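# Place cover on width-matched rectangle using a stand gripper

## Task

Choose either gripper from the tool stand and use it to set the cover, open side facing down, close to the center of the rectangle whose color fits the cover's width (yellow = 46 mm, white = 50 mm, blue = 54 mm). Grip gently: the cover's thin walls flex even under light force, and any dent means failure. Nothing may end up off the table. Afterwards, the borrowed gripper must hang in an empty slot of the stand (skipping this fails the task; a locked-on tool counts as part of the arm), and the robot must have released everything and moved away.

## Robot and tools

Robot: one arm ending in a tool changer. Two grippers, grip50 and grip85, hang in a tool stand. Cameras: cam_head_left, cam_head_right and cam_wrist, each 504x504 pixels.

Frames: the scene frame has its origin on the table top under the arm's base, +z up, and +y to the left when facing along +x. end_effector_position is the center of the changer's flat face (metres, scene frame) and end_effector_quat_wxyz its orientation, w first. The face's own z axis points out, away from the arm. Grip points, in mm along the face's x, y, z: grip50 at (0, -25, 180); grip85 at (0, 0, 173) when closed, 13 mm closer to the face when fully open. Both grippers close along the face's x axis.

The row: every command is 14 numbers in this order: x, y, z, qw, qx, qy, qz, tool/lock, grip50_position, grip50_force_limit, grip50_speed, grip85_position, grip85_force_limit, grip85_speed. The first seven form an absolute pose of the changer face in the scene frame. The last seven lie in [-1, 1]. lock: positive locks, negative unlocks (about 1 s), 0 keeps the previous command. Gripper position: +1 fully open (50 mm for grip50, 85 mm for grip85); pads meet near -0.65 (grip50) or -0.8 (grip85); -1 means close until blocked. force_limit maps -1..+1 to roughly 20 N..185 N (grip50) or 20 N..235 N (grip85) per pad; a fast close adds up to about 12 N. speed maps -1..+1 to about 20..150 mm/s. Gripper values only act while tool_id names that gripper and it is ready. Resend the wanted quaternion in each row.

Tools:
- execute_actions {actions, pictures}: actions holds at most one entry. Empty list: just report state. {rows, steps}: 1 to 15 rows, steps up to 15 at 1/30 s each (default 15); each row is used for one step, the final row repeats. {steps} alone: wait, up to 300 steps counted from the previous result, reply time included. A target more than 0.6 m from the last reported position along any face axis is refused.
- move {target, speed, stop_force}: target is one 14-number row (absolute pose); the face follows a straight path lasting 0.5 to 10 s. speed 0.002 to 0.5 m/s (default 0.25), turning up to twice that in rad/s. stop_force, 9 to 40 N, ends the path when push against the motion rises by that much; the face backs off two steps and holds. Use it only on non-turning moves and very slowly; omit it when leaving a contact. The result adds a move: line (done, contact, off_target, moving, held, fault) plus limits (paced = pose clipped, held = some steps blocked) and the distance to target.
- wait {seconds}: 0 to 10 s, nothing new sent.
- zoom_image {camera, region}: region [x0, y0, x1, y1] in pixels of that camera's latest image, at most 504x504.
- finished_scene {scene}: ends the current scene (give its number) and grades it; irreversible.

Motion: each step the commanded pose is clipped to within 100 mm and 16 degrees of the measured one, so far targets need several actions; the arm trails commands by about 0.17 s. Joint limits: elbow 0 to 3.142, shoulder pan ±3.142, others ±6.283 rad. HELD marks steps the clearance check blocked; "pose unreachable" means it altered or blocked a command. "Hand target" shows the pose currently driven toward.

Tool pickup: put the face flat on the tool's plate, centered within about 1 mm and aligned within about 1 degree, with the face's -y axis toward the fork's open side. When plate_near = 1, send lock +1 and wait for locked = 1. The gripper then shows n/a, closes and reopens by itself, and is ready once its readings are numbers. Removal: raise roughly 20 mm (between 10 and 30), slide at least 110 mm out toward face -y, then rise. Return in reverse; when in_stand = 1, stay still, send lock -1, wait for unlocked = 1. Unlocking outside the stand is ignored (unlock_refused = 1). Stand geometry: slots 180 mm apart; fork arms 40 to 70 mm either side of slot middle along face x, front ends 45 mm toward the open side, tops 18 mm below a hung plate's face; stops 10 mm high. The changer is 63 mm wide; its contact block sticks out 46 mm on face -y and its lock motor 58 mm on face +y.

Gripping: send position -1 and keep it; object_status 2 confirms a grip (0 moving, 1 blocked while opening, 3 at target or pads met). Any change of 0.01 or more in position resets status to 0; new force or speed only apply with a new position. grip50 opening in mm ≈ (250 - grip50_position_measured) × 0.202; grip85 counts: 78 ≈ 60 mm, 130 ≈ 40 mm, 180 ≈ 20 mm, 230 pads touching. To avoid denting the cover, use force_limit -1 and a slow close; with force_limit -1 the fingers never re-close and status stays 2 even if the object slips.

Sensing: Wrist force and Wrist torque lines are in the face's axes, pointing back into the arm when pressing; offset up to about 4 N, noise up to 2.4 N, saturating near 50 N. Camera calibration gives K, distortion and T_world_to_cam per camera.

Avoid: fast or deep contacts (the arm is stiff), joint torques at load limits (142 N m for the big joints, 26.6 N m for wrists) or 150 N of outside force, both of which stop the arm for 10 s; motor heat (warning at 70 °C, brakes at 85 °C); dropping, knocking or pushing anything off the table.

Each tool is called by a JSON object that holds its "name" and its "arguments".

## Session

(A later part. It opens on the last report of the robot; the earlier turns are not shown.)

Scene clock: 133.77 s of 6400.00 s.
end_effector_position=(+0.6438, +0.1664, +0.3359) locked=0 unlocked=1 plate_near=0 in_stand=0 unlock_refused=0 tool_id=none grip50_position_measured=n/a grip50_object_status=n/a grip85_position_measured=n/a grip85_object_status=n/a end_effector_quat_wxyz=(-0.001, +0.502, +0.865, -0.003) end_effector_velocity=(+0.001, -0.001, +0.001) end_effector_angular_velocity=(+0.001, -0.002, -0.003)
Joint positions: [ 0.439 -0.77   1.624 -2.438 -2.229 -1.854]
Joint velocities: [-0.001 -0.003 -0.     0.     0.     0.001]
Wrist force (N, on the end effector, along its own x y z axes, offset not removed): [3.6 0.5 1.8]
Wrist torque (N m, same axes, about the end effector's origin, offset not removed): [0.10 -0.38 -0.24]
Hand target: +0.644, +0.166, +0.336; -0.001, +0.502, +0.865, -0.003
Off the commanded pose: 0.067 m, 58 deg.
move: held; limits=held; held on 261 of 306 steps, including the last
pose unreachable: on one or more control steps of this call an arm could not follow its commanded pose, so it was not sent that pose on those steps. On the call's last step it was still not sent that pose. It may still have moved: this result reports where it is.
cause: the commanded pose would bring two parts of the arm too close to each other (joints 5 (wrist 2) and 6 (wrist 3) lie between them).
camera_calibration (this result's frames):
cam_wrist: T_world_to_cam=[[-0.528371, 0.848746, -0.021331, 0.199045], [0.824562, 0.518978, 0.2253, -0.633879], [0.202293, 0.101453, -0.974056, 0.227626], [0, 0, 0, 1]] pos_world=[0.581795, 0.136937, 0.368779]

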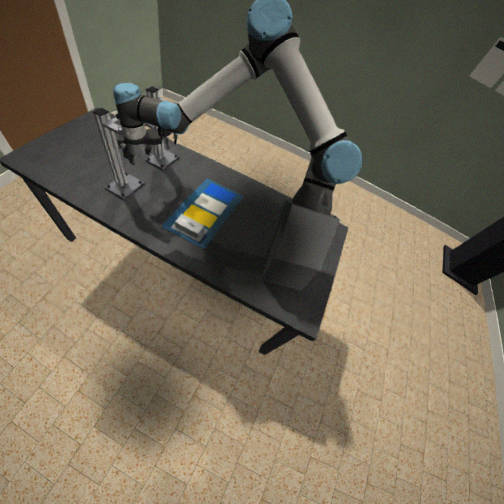

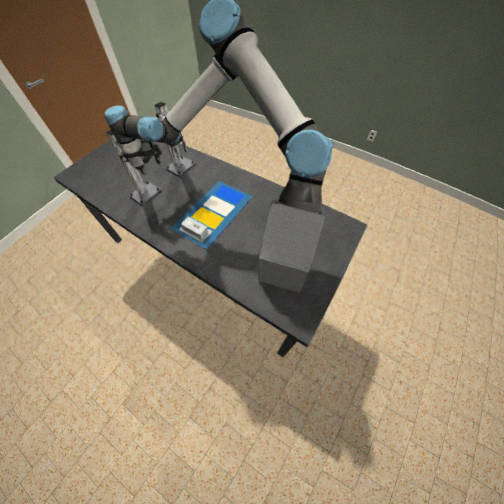

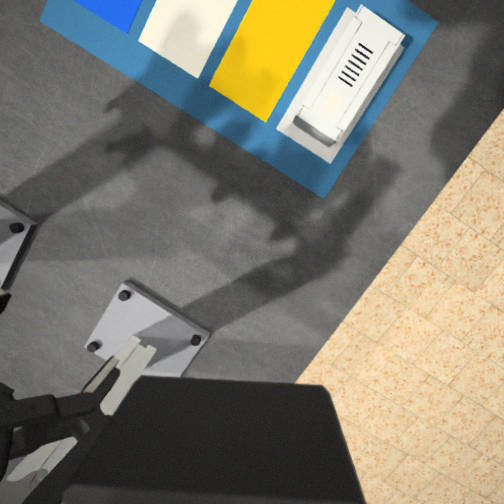

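{"name": "move", "arguments": {"target": [0.635,0.126,0.336,0,0.9998,-0.0213,0,0,1,-1,0,1,-1,-1], "speed": 0.4}}

Scene clock: 147.27 s of 6400.00 s.
end_effector_position=(+0.6350, +0.1259, +0.3359) locked=0 unlocked=1 plate_near=0 in_stand=0 unlock_refused=0 tool_id=none grip50_position_measured=n/a grip50_object_status=n/a grip85_position_measured=n/a grip85_object_status=n/a end_effector_quat_wxyz=(-0.001, +0.983, +0.181, +0.021) end_effector_velocity=(-0.000, +0.000, +0.000) end_effector_angular_velocity=(+0.007, +0.005, -0.210)
Joint positions: [ 0.391 -0.84   1.726 -2.566 -2.221 -0.223]
Joint velocities: [ 0.001 -0.001 -0.001  0.007 -0.001  0.214]
Wrist force (N, on the end effector, along its own x y z axes, offset not removed): [1.9 2.9 1.9]
Wrist torque (N m, same axes, about the end effector's origin, offset not removed): [0.26 -0.26 -0.19]
Hand target: +0.635, +0.126, +0.336; -0.001, +0.986, +0.166, +0.020
Off the commanded pose: 0.000 m, 23 deg; orientation clipped at the last step of the last action.
After step 90, 2.67 s passed at rest.
move: moving (no rest 5 s after the path's end); limits=paced
camera_calibration (this result's frames):
cam_wrist: T_world_to_cam=[[0.920596, 0.389998, 0.020124, -0.647467], [0.374375, -0.896035, 0.238674, -0.146021], [0.111114, -0.212188, -0.970891, 0.329825], [0, 0, 0, 1]] pos_world=[0.614074, 0.191656, 0.368105]

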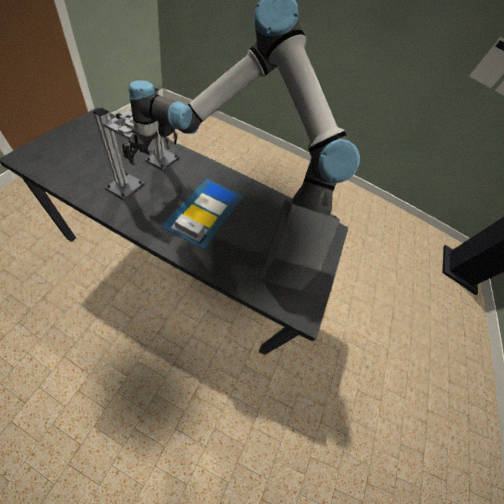

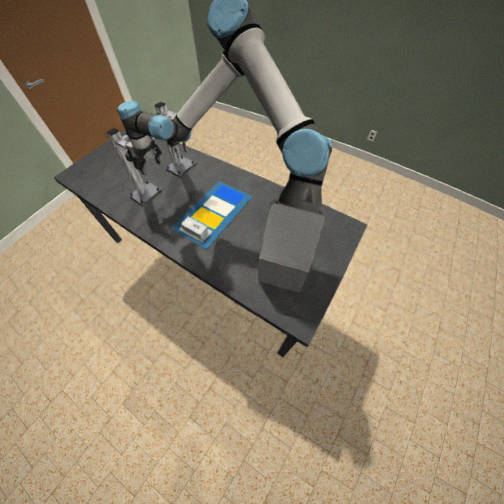

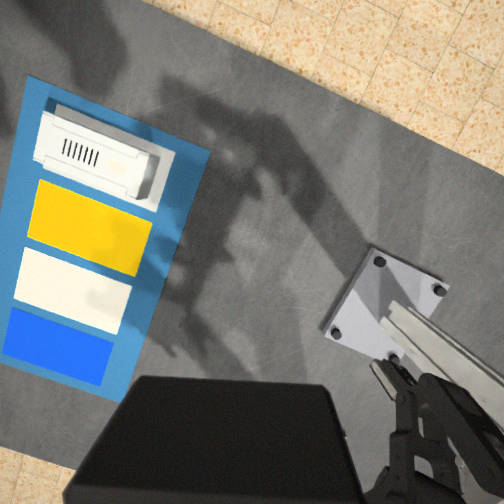

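{"name": "move", "arguments": {"target": [0.671,0.1247,0.336,0,0.9998,-0.0213,0,0,1,-1,0,1,-1,-1], "speed": 0.1}}

{"name": "move", "arguments": {"target": [0.695,0.1236,0.336,0,0.9998,-0.0213,0,0,1,-1,0,1,-1,-1], "speed": 0.003, "stop_force": 10}}

Scene clock: 154.03 s of 6400.00 s.
end_effector_position=(+0.6708, +0.1246, +0.3360) locked=0 unlocked=1 plate_near=0 in_stand=0 unlock_refused=0 tool_id=none grip50_position_measured=n/a grip50_object_status=n/a grip85_position_measured=n/a grip85_object_status=n/a end_effector_quat_wxyz=(-0.000, +1.000, -0.021, +0.000) end_effector_velocity=(+0.002, +0.000, -0.001) end_effector_angular_velocity=(-0.001, +0.004, -0.007)
Joint positions: [ 0.383 -0.798  1.592 -2.429 -2.223  0.204]
Joint velocities: [-0.001  0.004 -0.007  0.007 -0.     0.008]
Wrist force (N, on the end effector, along its own x y z axes, offset not removed): [4.1 2.3 -2.0]
Wrist torque (N m, same axes, about the end effector's origin, offset not removed): [0.24 -0.39 -0.16]
Hand target: +0.671, +0.125, +0.336; -0.000, +1.000, -0.021, +0.000
Off the commanded pose: 0.000 m, 0 deg.
After step 100, 2.33 s passed at rest.
move: done
camera_calibration (this result's frames):
cam_wrist: T_world_to_cam=[[0.999782, -0.00494252, -0.0202992, -0.670194], [-0.0000986486, -0.97272, 0.231983, 0.102395], [-0.020892, -0.23193, -0.972508, 0.417237], [0, 0, 0, 1]] pos_world=[0.678775, 0.193059, 0.368408]

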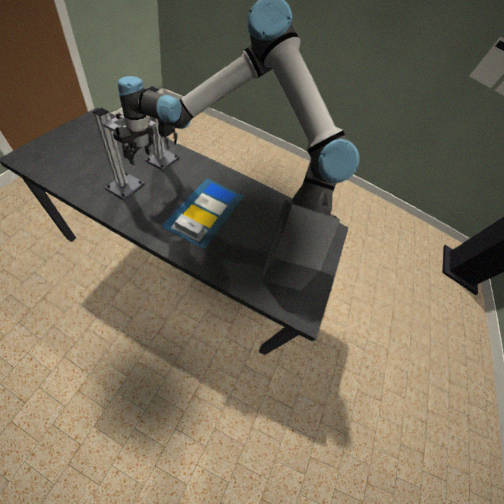

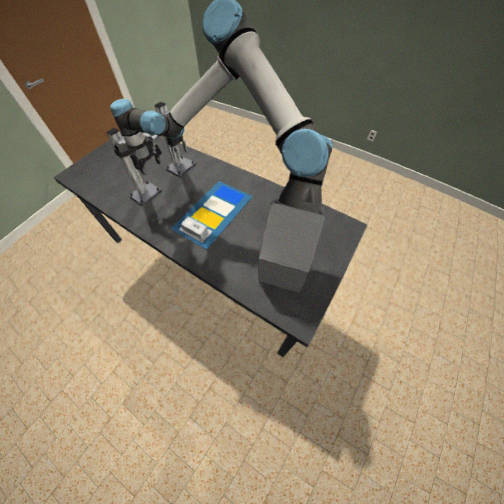

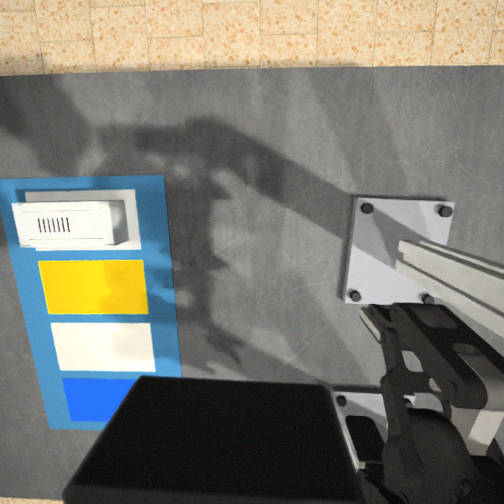

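Scene clock: 157.60 s of 6400.00 s.
end_effector_position=(+0.6802, +0.1244, +0.3359) locked=0 unlocked=1 plate_near=0 in_stand=0 unlock_refused=0 tool_id=none grip50_position_measured=n/a grip50_object_status=n/a grip85_position_measured=n/a grip85_object_status=n/a end_effector_quat_wxyz=(+0.000, +1.000, -0.021, -0.000) end_effector_velocity=(-0.001, +0.001, -0.001) end_effector_angular_velocity=(+0.001, -0.002, -0.002)
Joint positions: [ 0.381 -0.785  1.561 -2.412 -2.223  0.201]
Joint velocities: [ 0.     0.     0.004 -0.006  0.     0.   ]
Wrist force (N, on the end effector, along its own x y z axes, offset not removed): [-17.0 0.1 -2.3]
Wrist torque (N m, same axes, about the end effector's origin, offset not removed): [0.11 -0.20 -0.14]
Hand target: +0.680, +0.124, +0.336; -0.000, +1.000, -0.021, -0.000
Off the commanded pose: 0.015 m, 0 deg.
move: contact
camera_calibration (this result's frames):
cam_wrist: T_world_to_cam=[[0.999771, -0.00485303, -0.02082, -0.679487], [0.000110637, -0.972705, 0.232046, 0.101995], [-0.0213778, -0.231995, -0.972482, 0.41754], [0, 0, 0, 1]] pos_world=[0.688246, 0.192781, 0.368235]

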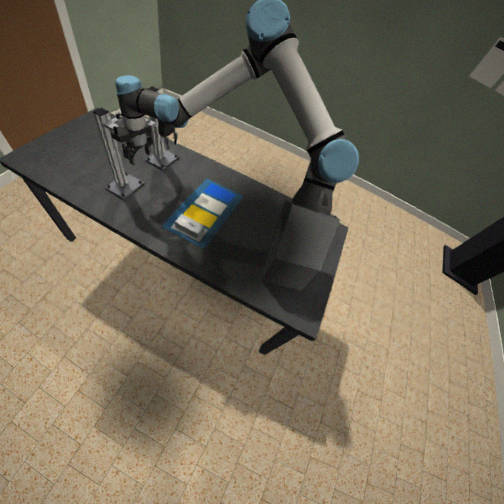

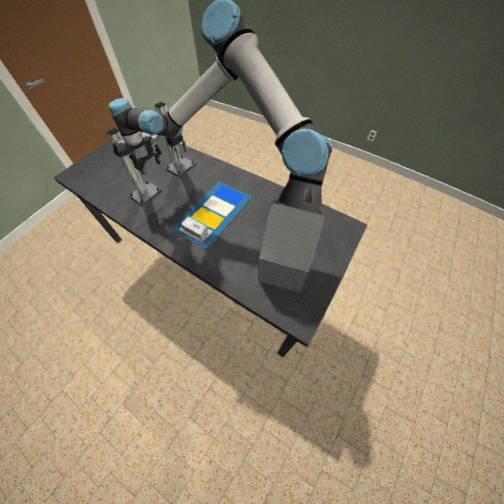

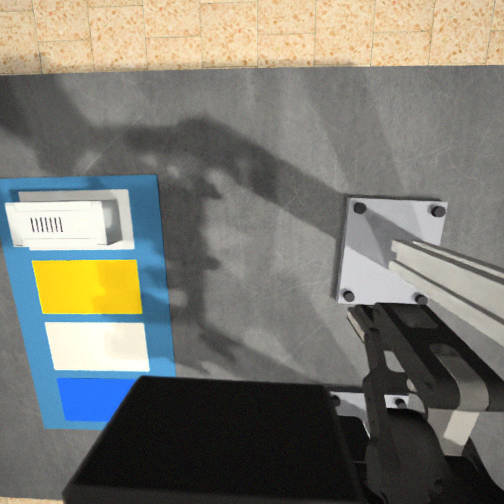

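{"name": "move", "arguments": {"target": [0.668,0.12,0.336,0,0.9998,-0.0213,0,0,1,-1,0,1,-1,-1], "speed": 0.05}}

{"name": "move", "arguments": {"target": [0.668,0.0097,0.336,0,0.9998,-0.0213,0,0,1,-1,0,1,-1,-1], "speed": 0.1}}

{"name": "move", "arguments": {"target": [0.685,0.009,0.336,0,0.9998,-0.0213,0,0,1,-1,0,1,-1,-1], "speed": 0.003, "stop_force": 10}}

{"name": "move", "arguments": {"target": [0.65,0.03,0.40,0,0.9998,-0.0213,0,0,1,-1,0,1,-1,-1], "speed": 0.08}}

{"name": "move", "arguments": {"target": [0.754,0.0611,0.39,0,0.722,0.6919,0,0,1,-1,0,1,-1,-1], "speed": 0.2}}

Scene clock: 169.27 s of 6400.00 s.
end_effector_position=(+0.6682, +0.1201, +0.3360) locked=0 unlocked=1 plate_near=0 in_stand=0 unlock_refused=0 tool_id=none grip50_position_measured=n/a grip50_object_status=n/a grip85_position_measured=n/a grip85_object_status=n/a end_effector_quat_wxyz=(+0.000, +1.000, -0.021, -0.000) end_effector_velocity=(-0.002, +0.000, +0.001) end_effector_angular_velocity=(+0.001, -0.001, +0.001)
Joint positions: [ 0.378 -0.807  1.606 -2.437 -2.223  0.198]
Joint velocities: [ 0.001 -0.003  0.006 -0.004  0.    -0.001]
Wrist force (N, on the end effector, along its own x y z axes, offset not removed): [2.5 1.8 0.1]
Wrist torque (N m, same axes, about the end effector's origin, offset not removed): [0.13 -0.39 -0.06]
Hand target: +0.668, +0.120, +0.336; +0.000, +1.000, -0.021, -0.000
Off the commanded pose: 0.000 m, 0 deg.
After step 90, 7.87 s passed at rest.
move: done
camera_calibration (this result's frames):
cam_wrist: T_world_to_cam=[[0.999773, -0.00576875, -0.0205139, -0.667487], [-0.000851003, -0.972701, 0.23206, 0.0984534], [-0.0212925, -0.23199, -0.972485, 0.416363], [0, 0, 0, 1]] pos_world=[0.676284, 0.188507, 0.368367]

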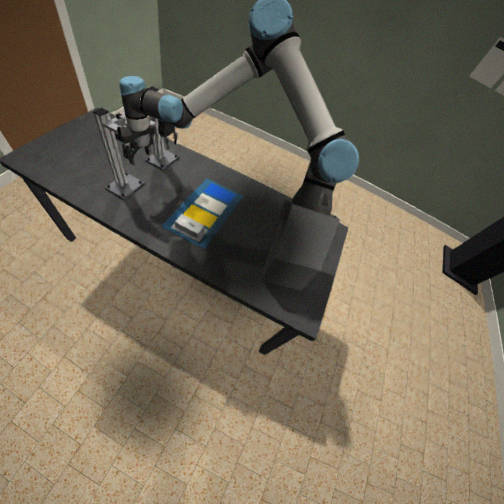

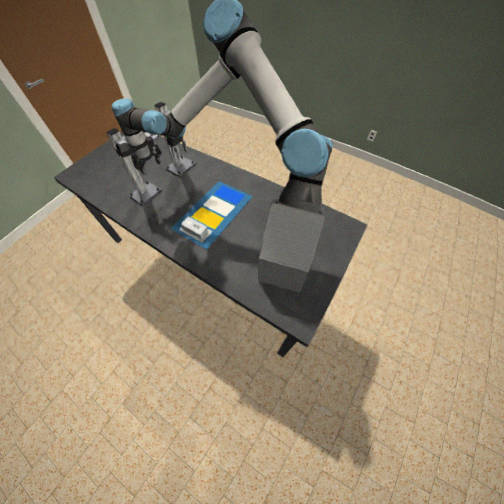

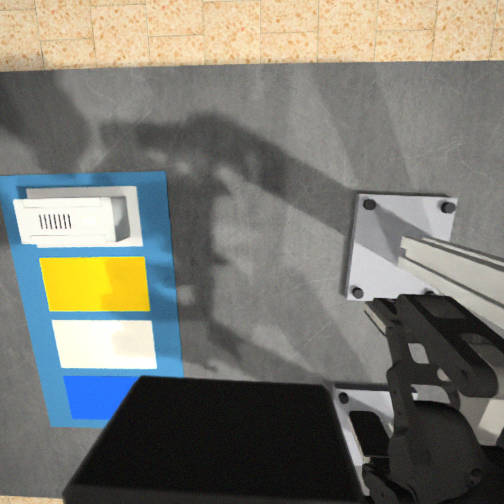

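Scene clock: 170.87 s of 6400.00 s.
end_effector_position=(+0.6678, +0.0098, +0.3360) locked=0 unlocked=1 plate_near=0 in_stand=0 unlock_refused=0 tool_id=none grip50_position_measured=n/a grip50_object_status=n/a grip85_position_measured=n/a grip85_object_status=n/a end_effector_quat_wxyz=(+0.000, +1.000, -0.021, -0.000) end_effector_velocity=(-0.000, -0.002, +0.000) end_effector_angular_velocity=(-0.001, -0.000, -0.000)
Joint positions: [ 0.243 -0.953  1.697 -2.483 -2.207  0.031]
Joint velocities: [-0.002 -0.003  0.002 -0.001 -0.    -0.003]
Wrist force (N, on the end effector, along its own x y z axes, offset not removed): [4.7 -0.1 1.3]
Wrist torque (N m, same axes, about the end effector's origin, offset not removed): [0.11 -0.42 -0.26]
Hand target: +0.668, +0.010, +0.336; +0.000, +1.000, -0.021, -0.000
Off the commanded pose: 0.000 m, 0 deg.
move: done
camera_calibration (this result's frames):
cam_wrist: T_world_to_cam=[[0.999772, -0.00574582, -0.0205645, -0.667746], [-0.000808722, -0.972612, 0.232435, -0.00896705], [-0.0213368, -0.232365, -0.972395, 0.390774], [0, 0, 0, 1]] pos_world=[0.675925, 0.0782443, 0.368339]

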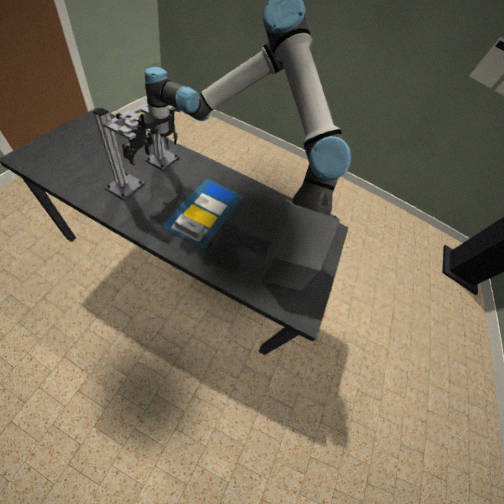

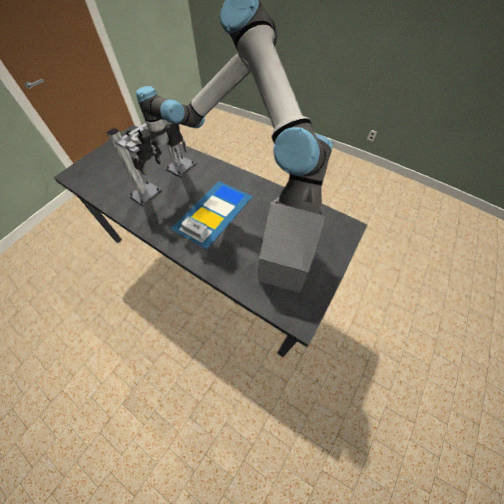

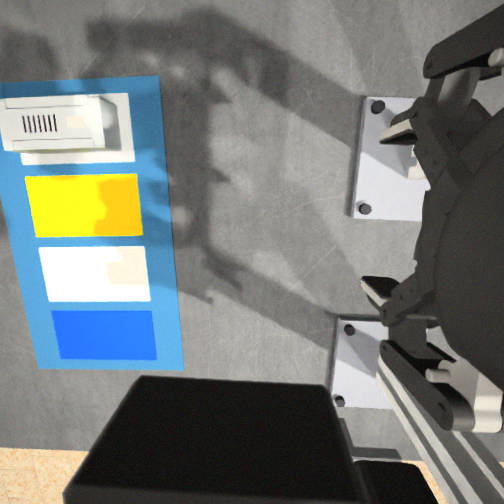

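Scene clock: 173.63 s of 6400.00 s.
end_effector_position=(+0.6750, +0.0096, +0.3359) locked=0 unlocked=1 plate_near=0 in_stand=0 unlock_refused=0 tool_id=none grip50_position_measured=n/a grip50_object_status=n/a grip85_position_measured=n/a grip85_object_status=n/a end_effector_quat_wxyz=(+0.000, +1.000, -0.021, -0.000) end_effector_velocity=(+0.001, -0.001, +0.002) end_effector_angular_velocity=(-0.000, -0.007, -0.005)
Joint positions: [ 0.243 -0.943  1.674 -2.47  -2.207  0.03 ]
Joint velocities: [-0.    -0.003  0.001 -0.006 -0.     0.   ]
Wrist force (N, on the end effector, along its own x y z axes, offset not removed): [-18.1 5.1 -4.5]
Wrist torque (N m, same axes, about the end effector's origin, offset not removed): [0.23 -0.01 -0.11]
Hand target: +0.675, +0.009, +0.336; +0.000, +1.000, -0.021, -0.000
Off the commanded pose: 0.010 m, 0 deg.
move: contact
camera_calibration (this result's frames):
cam_wrist: T_world_to_cam=[[0.999767, -0.00547086, -0.0209006, -0.674754], [-0.000466876, -0.972652, 0.232265, -0.00933827], [-0.0215997, -0.232201, -0.972428, 0.39093], [0, 0, 0, 1]] pos_world=[0.683036, 0.0779999, 0.368217]

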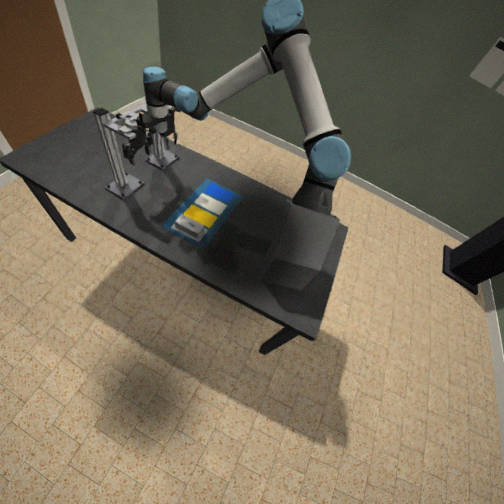

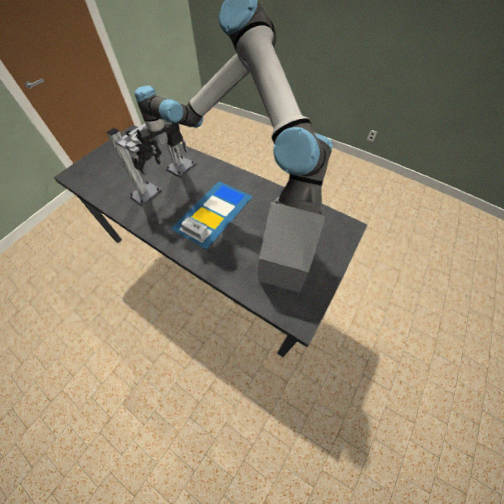

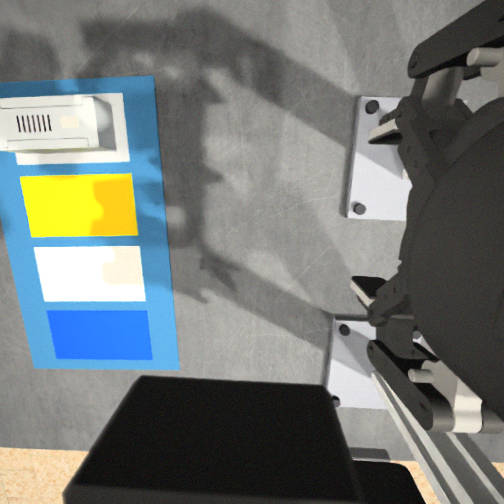

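Scene clock: 174.97 s of 6400.00 s.
end_effector_position=(+0.6501, +0.0300, +0.3998) locked=0 unlocked=1 plate_near=0 in_stand=0 unlock_refused=0 tool_id=none grip50_position_measured=n/a grip50_object_status=n/a grip85_position_measured=n/a grip85_object_status=n/a end_effector_quat_wxyz=(-0.000, +1.000, -0.021, +0.000) end_effector_velocity=(+0.000, -0.000, +0.002) end_effector_angular_velocity=(-0.000, -0.001, -0.001)
Joint positions: [ 0.33  -1.039  1.707 -2.343 -2.219  0.139]
Joint velocities: [ 0.002 -0.003 -0.002  0.005 -0.     0.003]
Wrist force (N, on the end effector, along its own x y z axes, offset not removed): [3.6 3.5 -0.8]
Wrist torque (N m, same axes, about the end effector's origin, offset not removed): [0.27 -0.21 -0.23]
Hand target: +0.650, +0.030, +0.400; -0.000, +1.000, -0.021, +0.000
Off the commanded pose: 0.000 m, 0 deg.
move: done
camera_calibration (this result's frames):
cam_wrist: T_world_to_cam=[[0.999775, -0.00577607, -0.020416, -0.648637], [-0.000886492, -0.972763, 0.231801, -0.00387224], [-0.0211989, -0.23173, -0.972549, 0.457096], [0, 0, 0, 1]] pos_world=[0.658177, 0.0984096, 0.432203]

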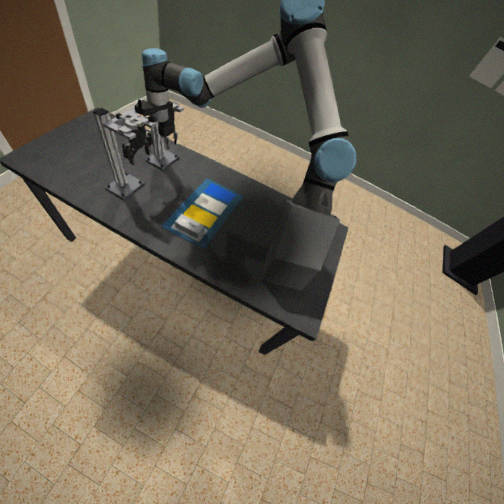

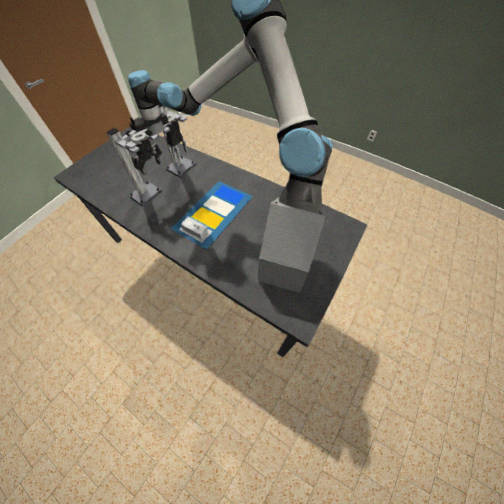

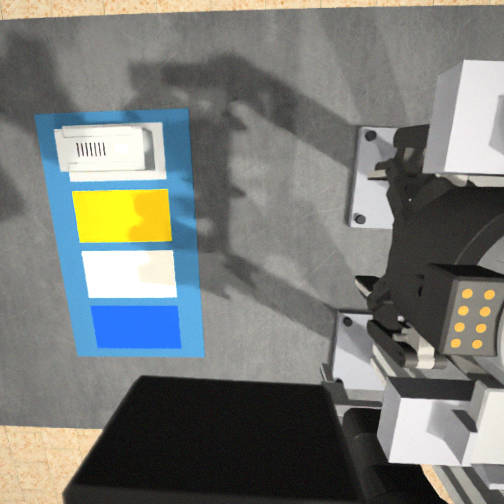

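Scene clock: 179.37 s of 6400.00 s.
end_effector_position=(+0.7539, +0.0609, +0.3901) locked=0 unlocked=1 plate_near=0 in_stand=0 unlock_refused=0 tool_id=none grip50_position_measured=n/a grip50_object_status=n/a grip85_position_measured=n/a grip85_object_status=n/a end_effector_quat_wxyz=(-0.000, +0.723, +0.691, -0.000) end_effector_velocity=(+0.000, +0.001, -0.000) end_effector_angular_velocity=(+0.000, +0.000, +0.013)
Joint positions: [ 0.345 -0.813  1.329 -2.179 -2.22  -1.412]
Joint velocities: [ 0.001  0.002 -0.002  0.001  0.    -0.012]
Wrist force (N, on the end effector, along its own x y z axes, offset not removed): [0.4 5.5 -0.5]
Wrist torque (N m, same axes, about the end effector's origin, offset not removed): [0.45 -0.16 -0.11]
Hand target: +0.754, +0.061, +0.390; -0.000, +0.722, +0.692, +0.000
Off the commanded pose: 0.000 m, 0 deg.
move: done
camera_calibration (this result's frames):
cam_wrist: T_world_to_cam=[[0.00719859, 0.999764, -0.0205081, -0.0653681], [0.972715, -0.00224494, 0.231994, -0.764622], [0.231893, -0.0216186, -0.972501, 0.253364], [0, 0, 0, 1]] pos_world=[0.685476, 0.0691135, 0.422444]

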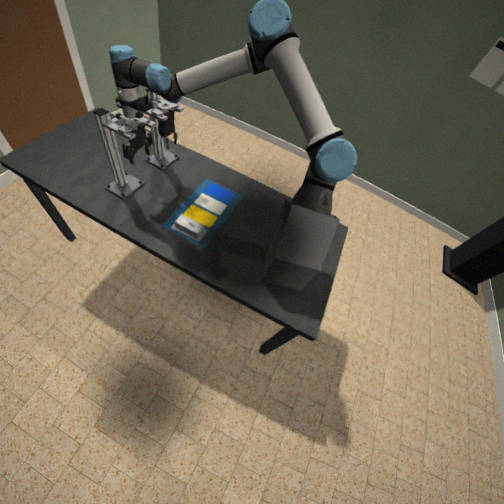

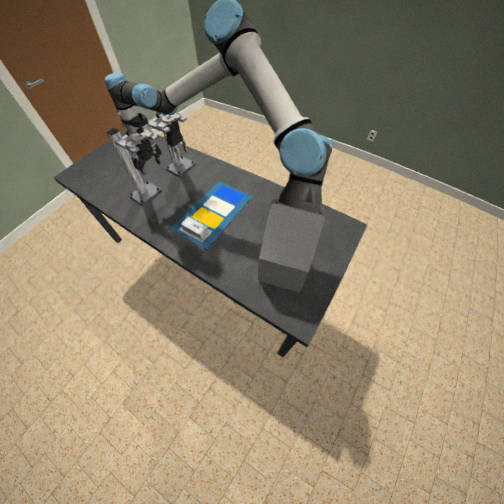

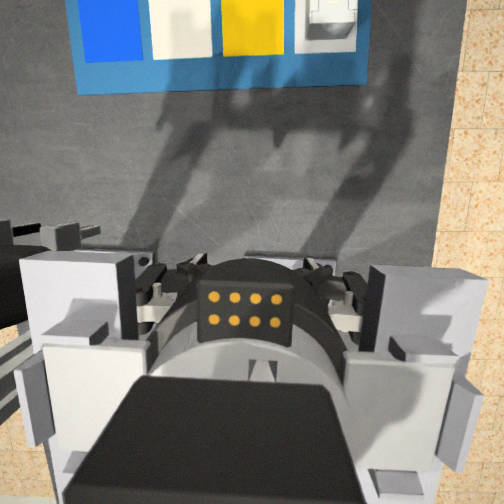

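{"name": "move", "arguments": {"target": [0.7538,0.061,0.375,0,0.7225,0.6914,0,0,1,-1,0,1,-1,-1], "speed": 0.03}}

{"name": "move", "arguments": {"target": [0.7538,0.061,0.35,0,0.7225,0.6914,0,0,1,-1,0,1,-1,-1], "speed": 0.004, "stop_force": 15}}

Scene clock: 189.80 s of 6400.00 s.
end_effector_position=(+0.7538, +0.0610, +0.3752) locked=0 unlocked=1 plate_near=0 in_stand=0 unlock_refused=0 tool_id=none grip50_position_measured=n/a grip50_object_status=n/a grip85_position_measured=n/a grip85_object_status=n/a end_effector_quat_wxyz=(+0.000, +0.722, +0.691, -0.000) end_effector_velocity=(+0.001, -0.001, -0.001) end_effector_angular_velocity=(+0.001, -0.002, -0.002)
Joint positions: [ 0.333 -0.798  1.339 -2.214 -2.219 -1.427]
Joint velocities: [-0.002  0.001  0.001 -0.006  0.001 -0.002]
Wrist force (N, on the end effector, along its own x y z axes, offset not removed): [2.5 3.1 0.8]
Wrist torque (N m, same axes, about the end effector's origin, offset not removed): [0.20 -0.48 -0.05]
Hand target: +0.754, +0.061, +0.375; +0.000, +0.722, +0.691, -0.000
Off the commanded pose: 0.000 m, 0 deg.
After step 90, 6.60 s passed at rest.
move: done
camera_calibration (this result's frames):
cam_wrist: T_world_to_cam=[[0.00713265, 0.999764, -0.0205256, -0.065681], [0.972707, -0.00217604, 0.232025, -0.761122], [0.231925, -0.0216204, -0.972493, 0.238937], [0, 0, 0, 1]] pos_world=[0.685402, 0.0691752, 0.407616]

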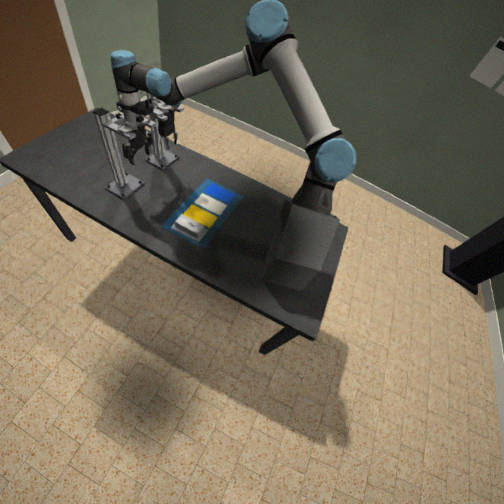

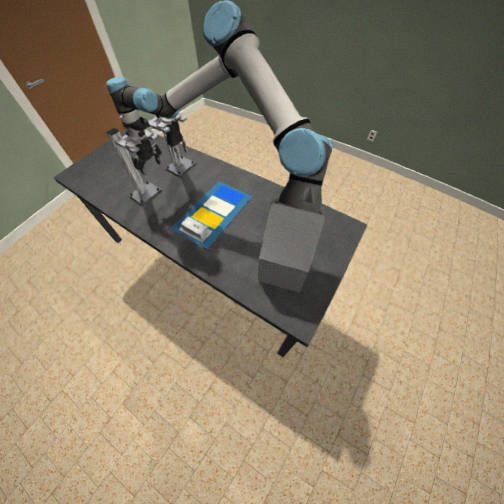

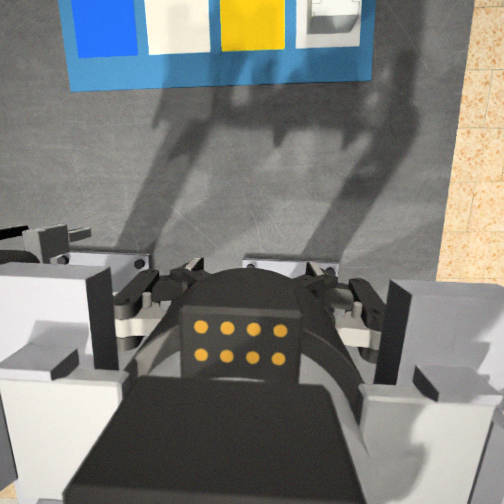

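Scene clock: 193.67 s of 6400.00 s.
end_effector_position=(+0.7538, +0.0610, +0.3613) locked=0 unlocked=1 plate_near=1 in_stand=1 unlock_refused=0 tool_id=none grip50_position_measured=n/a grip50_object_status=n/a grip85_position_measured=n/a grip85_object_status=n/a end_effector_quat_wxyz=(+0.000, +0.722, +0.691, +0.000) end_effector_velocity=(-0.000, -0.001, -0.000) end_effector_angular_velocity=(-0.001, +0.003, +0.000)
Joint positions: [ 0.322 -0.784  1.347 -2.245 -2.218 -1.442]
Joint velocities: [-0.001 -0.001  0.     0.004 -0.001  0.001]
Wrist force (N, on the end effector, along its own x y z axes, offset not removed): [4.8 -1.3 -32.3]
Wrist torque (N m, same axes, about the end effector's origin, offset not removed): [-0.60 -0.77 -0.15]
Hand target: +0.754, +0.061, +0.362; +0.000, +0.723, +0.691, +0.000
Off the commanded pose: 0.011 m, 0 deg.
move: contact
camera_calibration (this result's frames):
cam_wrist: T_world_to_cam=[[0.00708961, 0.999765, -0.0205009, -0.0659674], [0.972636, -0.00213324, 0.232325, -0.757979], [0.232226, -0.021587, -0.972422, 0.225117], [0, 0, 0, 1]] pos_world=[0.685427, 0.0691945, 0.393653]

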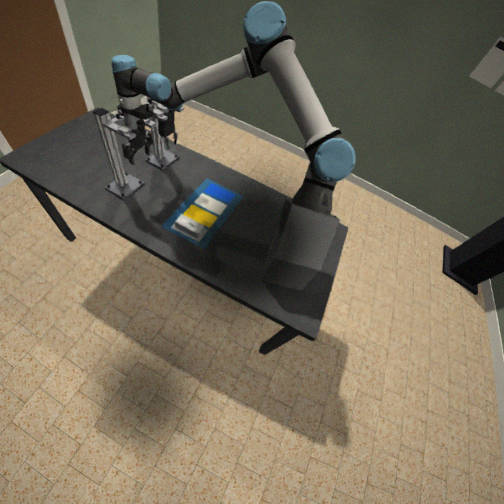

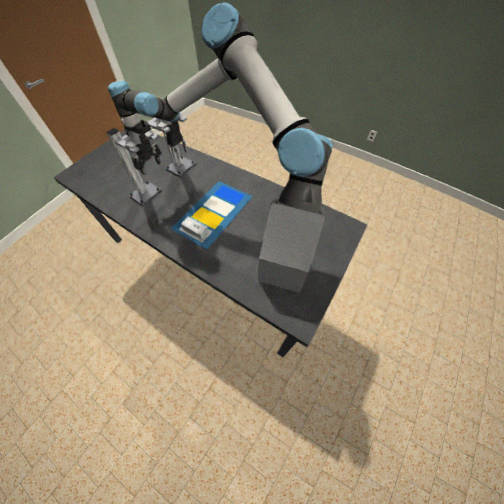

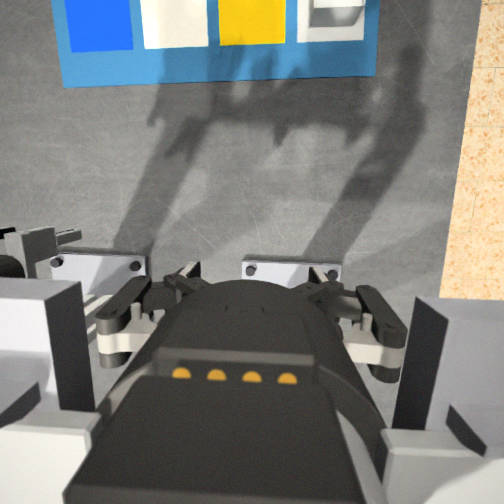

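{"name": "execute_actions", "arguments": {"actions": [{"rows":[[0.7538,0.061,0.3616,0,0.7225,0.6914,0,1,1,-1,0,1,-1,-1]],"steps":15}], "pictures": false}}

{"name": "execute_actions", "arguments": {"actions": [{"steps":25}], "pictures": false}}

Scene clock: 201.63 s of 6400.00 s.
end_effector_position=(+0.7538, +0.0610, +0.3616) locked=0 unlocked=0 plate_near=1 in_stand=1 unlock_refused=0 tool_id=none grip50_position_measured=n/a grip50_object_status=n/a grip85_position_measured=n/a grip85_object_status=n/a end_effector_quat_wxyz=(+0.000, +0.722, +0.691, +0.000) end_effector_velocity=(-0.000, +0.001, +0.001) end_effector_angular_velocity=(+0.001, -0.000, -0.001)
Joint positions: [ 0.322 -0.784  1.347 -2.244 -2.218 -1.441]
Joint velocities: [ 0.001 -0.     0.     0.     0.001  0.002]
Wrist force (N, on the end effector, along its own x y z axes, offset not removed): [3.3 6.9 -10.3]
Wrist torque (N m, same axes, about the end effector's origin, offset not removed): [-0.18 -0.32 -0.11]
Hand target: +0.754, +0.061, +0.362; -0.000, +0.722, +0.691, +0.000
Off the commanded pose: 0.000 m, 0 deg.
Steps of this call (steps 1 to 90: nothing new was sent; then 4.47 s passed at rest; steps 91 to 105: all 15 steps of this action). Readings (end_effector_position | what the end effector reports):
91: (+0.7538, +0.0610, +0.3616) | locked=0 unlocked=0 plate_near=1 in_stand=1 unlock_refused=0 tool_id=none grip50_position_measured=n/a grip50_object_status=n/a grip85_position_measured=n/a grip85_object_status=n/a
92: (+0.7538, +0.0610, +0.3616) | locked=0 unlocked=0 plate_near=1 in_stand=1 unlock_refused=0 tool_id=none grip50_position_measured=n/a grip50_object_status=n/a grip85_position_measured=n/a grip85_object_status=n/a
94: (+0.7539, +0.0610, +0.3616) | locked=0 unlocked=0 plate_near=1 in_stand=1 unlock_refused=0 tool_id=none grip50_position_measured=n/a grip50_object_status=n/a grip85_position_measured=n/a grip85_object_status=n/a
98: (+0.7538, +0.0610, +0.3616) | locked=0 unlocked=0 plate_near=1 in_stand=1 unlock_refused=0 tool_id=none grip50_position_measured=n/a grip50_object_status=n/a grip85_position_measured=n/a grip85_object_status=n/a
105: the state above

Scene clock: 202.47 s of 6400.00 s.
end_effector_position=(+0.7538, +0.0610, +0.3617) locked=1 unlocked=0 plate_near=1 in_stand=1 unlock_refused=0 tool_id=grip85 grip50_position_measured=n/a grip50_object_status=n/a grip85_position_measured=n/a grip85_object_status=n/a end_effector_quat_wxyz=(+0.000, +0.722, +0.691, +0.000) end_effector_velocity=(-0.000, -0.000, -0.000) end_effector_angular_velocity=(-0.000, +0.001, +0.003)
Joint positions: [ 0.322 -0.784  1.347 -2.244 -2.218 -1.441]
Joint velocities: [-0.    -0.     0.001  0.    -0.    -0.002]
Wrist force (N, on the end effector, along its own x y z axes, offset not removed): [2.5 3.5 -20.3]
Wrist torque (N m, same axes, about the end effector's origin, offset not removed): [-0.33 -0.78 -0.13]
Hand target: +0.754, +0.061, +0.362; -0.000, +0.722, +0.691, +0.000
Off the commanded pose: 0.000 m, 0 deg.
Steps of this call (steps 1 to 25: nothing new was sent). Readings (end_effector_position | what the end effector reports):
1: (+0.7538, +0.0610, +0.3616) | locked=0 unlocked=0 plate_near=1 in_stand=1 unlock_refused=0 tool_id=none grip50_position_measured=n/a grip50_object_status=n/a grip85_position_measured=n/a grip85_object_status=n/a
2: (+0.7538, +0.0610, +0.3616) | locked=0 unlocked=0 plate_near=1 in_stand=1 unlock_refused=0 tool_id=none grip50_position_measured=n/a grip50_object_status=n/a grip85_position_measured=n/a grip85_object_status=n/a
4: (+0.7538, +0.0610, +0.3616) | locked=0 unlocked=0 plate_near=1 in_stand=1 unlock_refused=0 tool_id=none grip50_position_measured=n/a grip50_object_status=n/a grip85_position_measured=n/a grip85_object_status=n/a
8: (+0.7538, +0.0610, +0.3616) | locked=0 unlocked=0 plate_near=1 in_stand=1 unlock_refused=0 tool_id=none grip50_position_measured=n/a grip50_object_status=n/a grip85_position_measured=n/a grip85_object_status=n/a
25: the state above

{"name": "move", "arguments": {"target": [0.7538,0.061,0.3816,0,0.7225,0.6914,0,0,1,-1,0,1,-1,-1], "speed": 0.03}}

{"name": "move", "arguments": {"target": [0.624,0.0668,0.3816,0,0.7225,0.6914,0,0,1,-1,0,1,-1,-1], "speed": 0.08}}

{"name": "move", "arguments": {"target": [0.47,0.156,0.27,0,0.7035,0.7107,0,0,1,-1,0,1,-1,-1], "speed": 0.2}}

Scene clock: 214.40 s of 6400.00 s.
end_effector_position=(+0.7538, +0.0610, +0.3814) locked=1 unlocked=0 plate_near=1 in_stand=0 unlock_refused=0 tool_id=grip85 grip50_position_measured=n/a grip50_object_status=n/a grip85_position_measured=3 grip85_object_status=3 end_effector_quat_wxyz=(-0.000, +0.722, +0.691, +0.000) end_effector_velocity=(+0.001, -0.001, +0.004) end_effector_angular_velocity=(+0.000, -0.003, -0.004)
Joint positions: [ 0.338 -0.805  1.335 -2.2   -2.22  -1.421]
Joint velocities: [ 0.001 -0.003 -0.004  0.005 -0.     0.004]
Wrist force (N, on the end effector, along its own x y z axes, offset not removed): [0.6 4.9 -1.9]
Wrist torque (N m, same axes, about the end effector's origin, offset not removed): [0.41 -0.22 -0.01]
Hand target: +0.754, +0.061, +0.382; -0.000, +0.722, +0.691, +0.000
Off the commanded pose: 0.000 m, 0 deg.
After step 160, 5.60 s passed at rest.
move: done
camera_calibration (this result's frames):
cam_wrist: T_world_to_cam=[[0.0071508, 0.999766, -0.0204379, -0.065603], [0.972698, -0.00221316, 0.232066, -0.762528], [0.231966, -0.0215393, -0.972485, 0.244861], [0, 0, 0, 1]] pos_world=[0.685379, 0.0691742, 0.41374]

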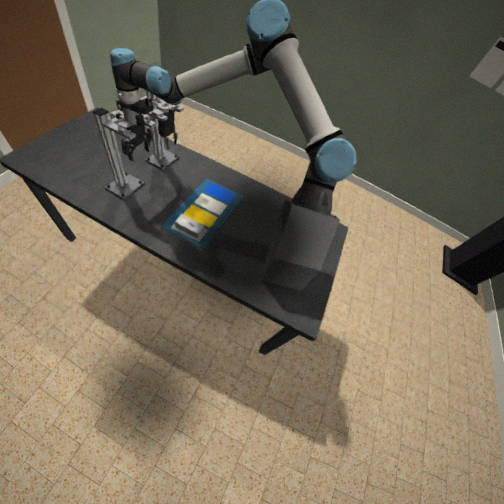

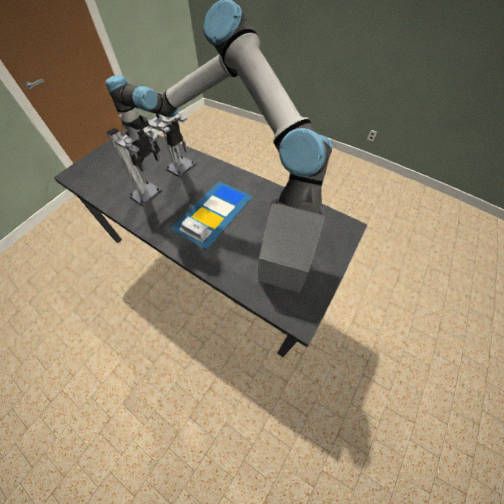

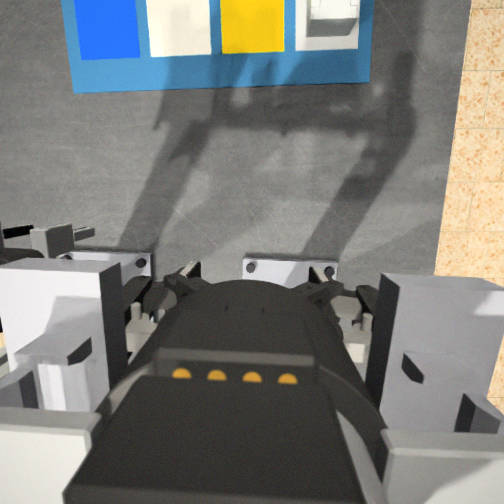

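Scene clock: 216.47 s of 6400.00 s.
end_effector_position=(+0.6244, +0.0670, +0.3815) locked=1 unlocked=0 plate_near=1 in_stand=0 unlock_refused=0 tool_id=grip85 grip50_position_measured=n/a grip50_object_status=n/a grip85_position_measured=3 grip85_object_status=3 end_effector_quat_wxyz=(-0.000, +0.722, +0.691, +0.000) end_effector_velocity=(-0.003, -0.000, -0.000) end_effector_angular_velocity=(+0.000, +0.001, -0.001)
Joint positions: [ 0.364 -1.003  1.773 -2.419 -2.222 -1.389]
Joint velocities: [-0.    -0.004  0.009 -0.004  0.     0.002]
Wrist force (N, on the end effector, along its own x y z axes, offset not removed): [3.0 -0.1 2.6]
Wrist torque (N m, same axes, about the end effector's origin, offset not removed): [-0.12 -0.23 -0.29]
Hand target: +0.624, +0.067, +0.382; -0.000, +0.722, +0.691, +0.000
Off the commanded pose: 0.000 m, 0 deg.
move: done
camera_calibration (this result's frames):
cam_wrist: T_world_to_cam=[[0.00717183, 0.999766, -0.0204281, -0.0706952], [0.972712, -0.00223728, 0.232003, -0.636645], [0.231903, -0.0215345, -0.972501, 0.275206], [0, 0, 0, 1]] pos_world=[0.555959, 0.0751807, 0.413897]

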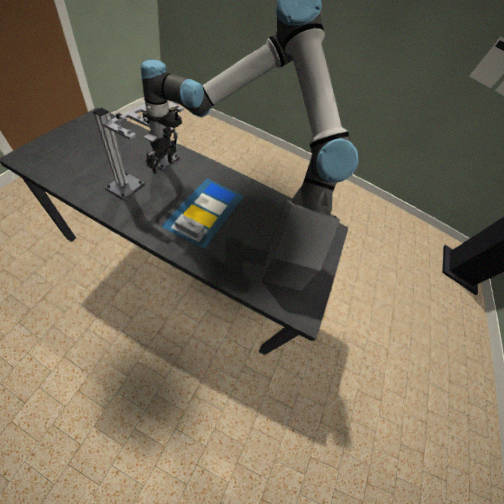

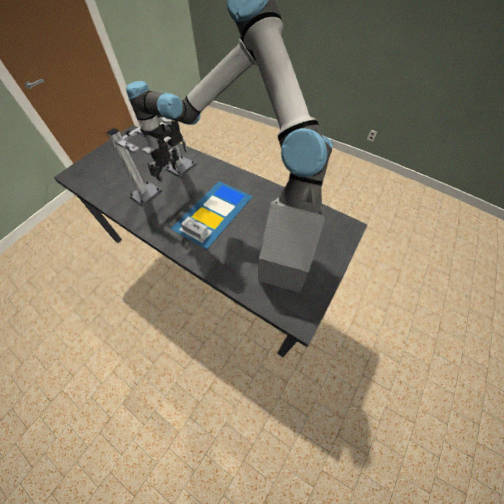

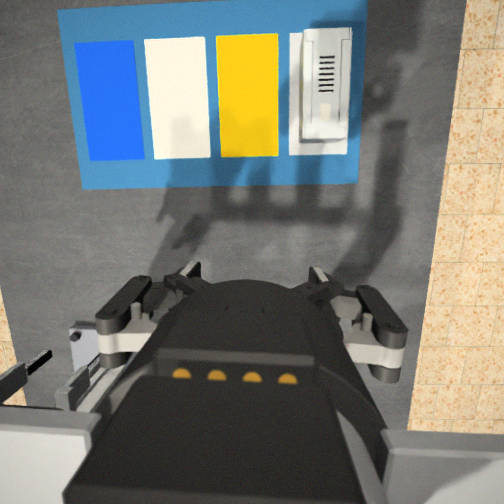

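Scene clock: 218.10 s of 6400.00 s.
end_effector_position=(+0.4703, +0.1563, +0.2699) locked=1 unlocked=0 plate_near=1 in_stand=0 unlock_refused=0 tool_id=grip85 grip50_position_measured=n/a grip50_object_status=n/a grip85_position_measured=3 grip85_object_status=3 end_effector_quat_wxyz=(-0.000, +0.704, +0.711, -0.000) end_effector_velocity=(-0.001, +0.001, -0.001) end_effector_angular_velocity=(+0.001, -0.001, -0.000)
Joint positions: [ 0.404 -0.798  2.134 -2.954 -2.224 -1.392]
Joint velocities: [ 0.     0.004  0.002 -0.008  0.001 -0.001]
Wrist force (N, on the end effector, along its own x y z axes, offset not removed): [0.1 2.3 -0.9]
Wrist torque (N m, same axes, about the end effector's origin, offset not removed): [0.32 -0.19 -0.09]
Hand target: +0.470, +0.156, +0.270; -0.000, +0.703, +0.711, +0.000
Off the commanded pose: 0.000 m, 0 deg.
move: done
camera_calibration (this result's frames):
cam_wrist: T_world_to_cam=[[-0.0469056, 0.998691, -0.0203957, -0.135511], [0.971433, 0.0503615, 0.23191, -0.46833], [0.232634, -0.00893518, -0.972523, 0.202001], [0, 0, 0, 1]] pos_world=[0.401602, 0.160724, 0.302297]

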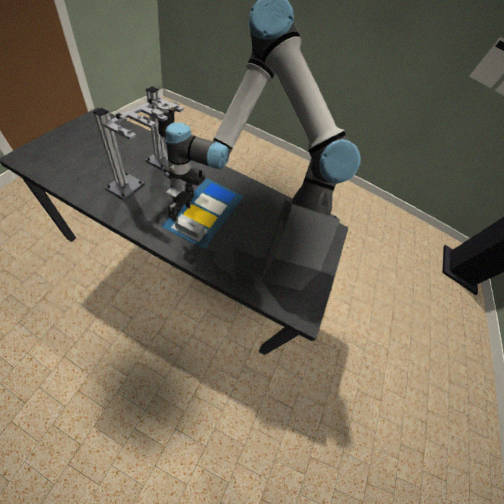

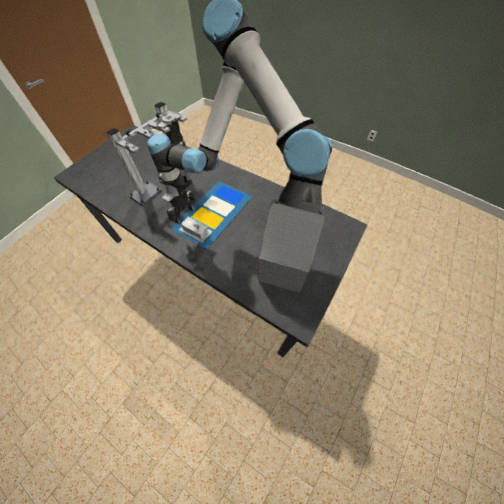

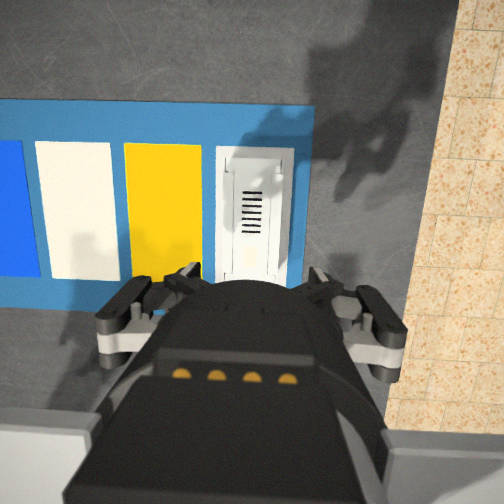

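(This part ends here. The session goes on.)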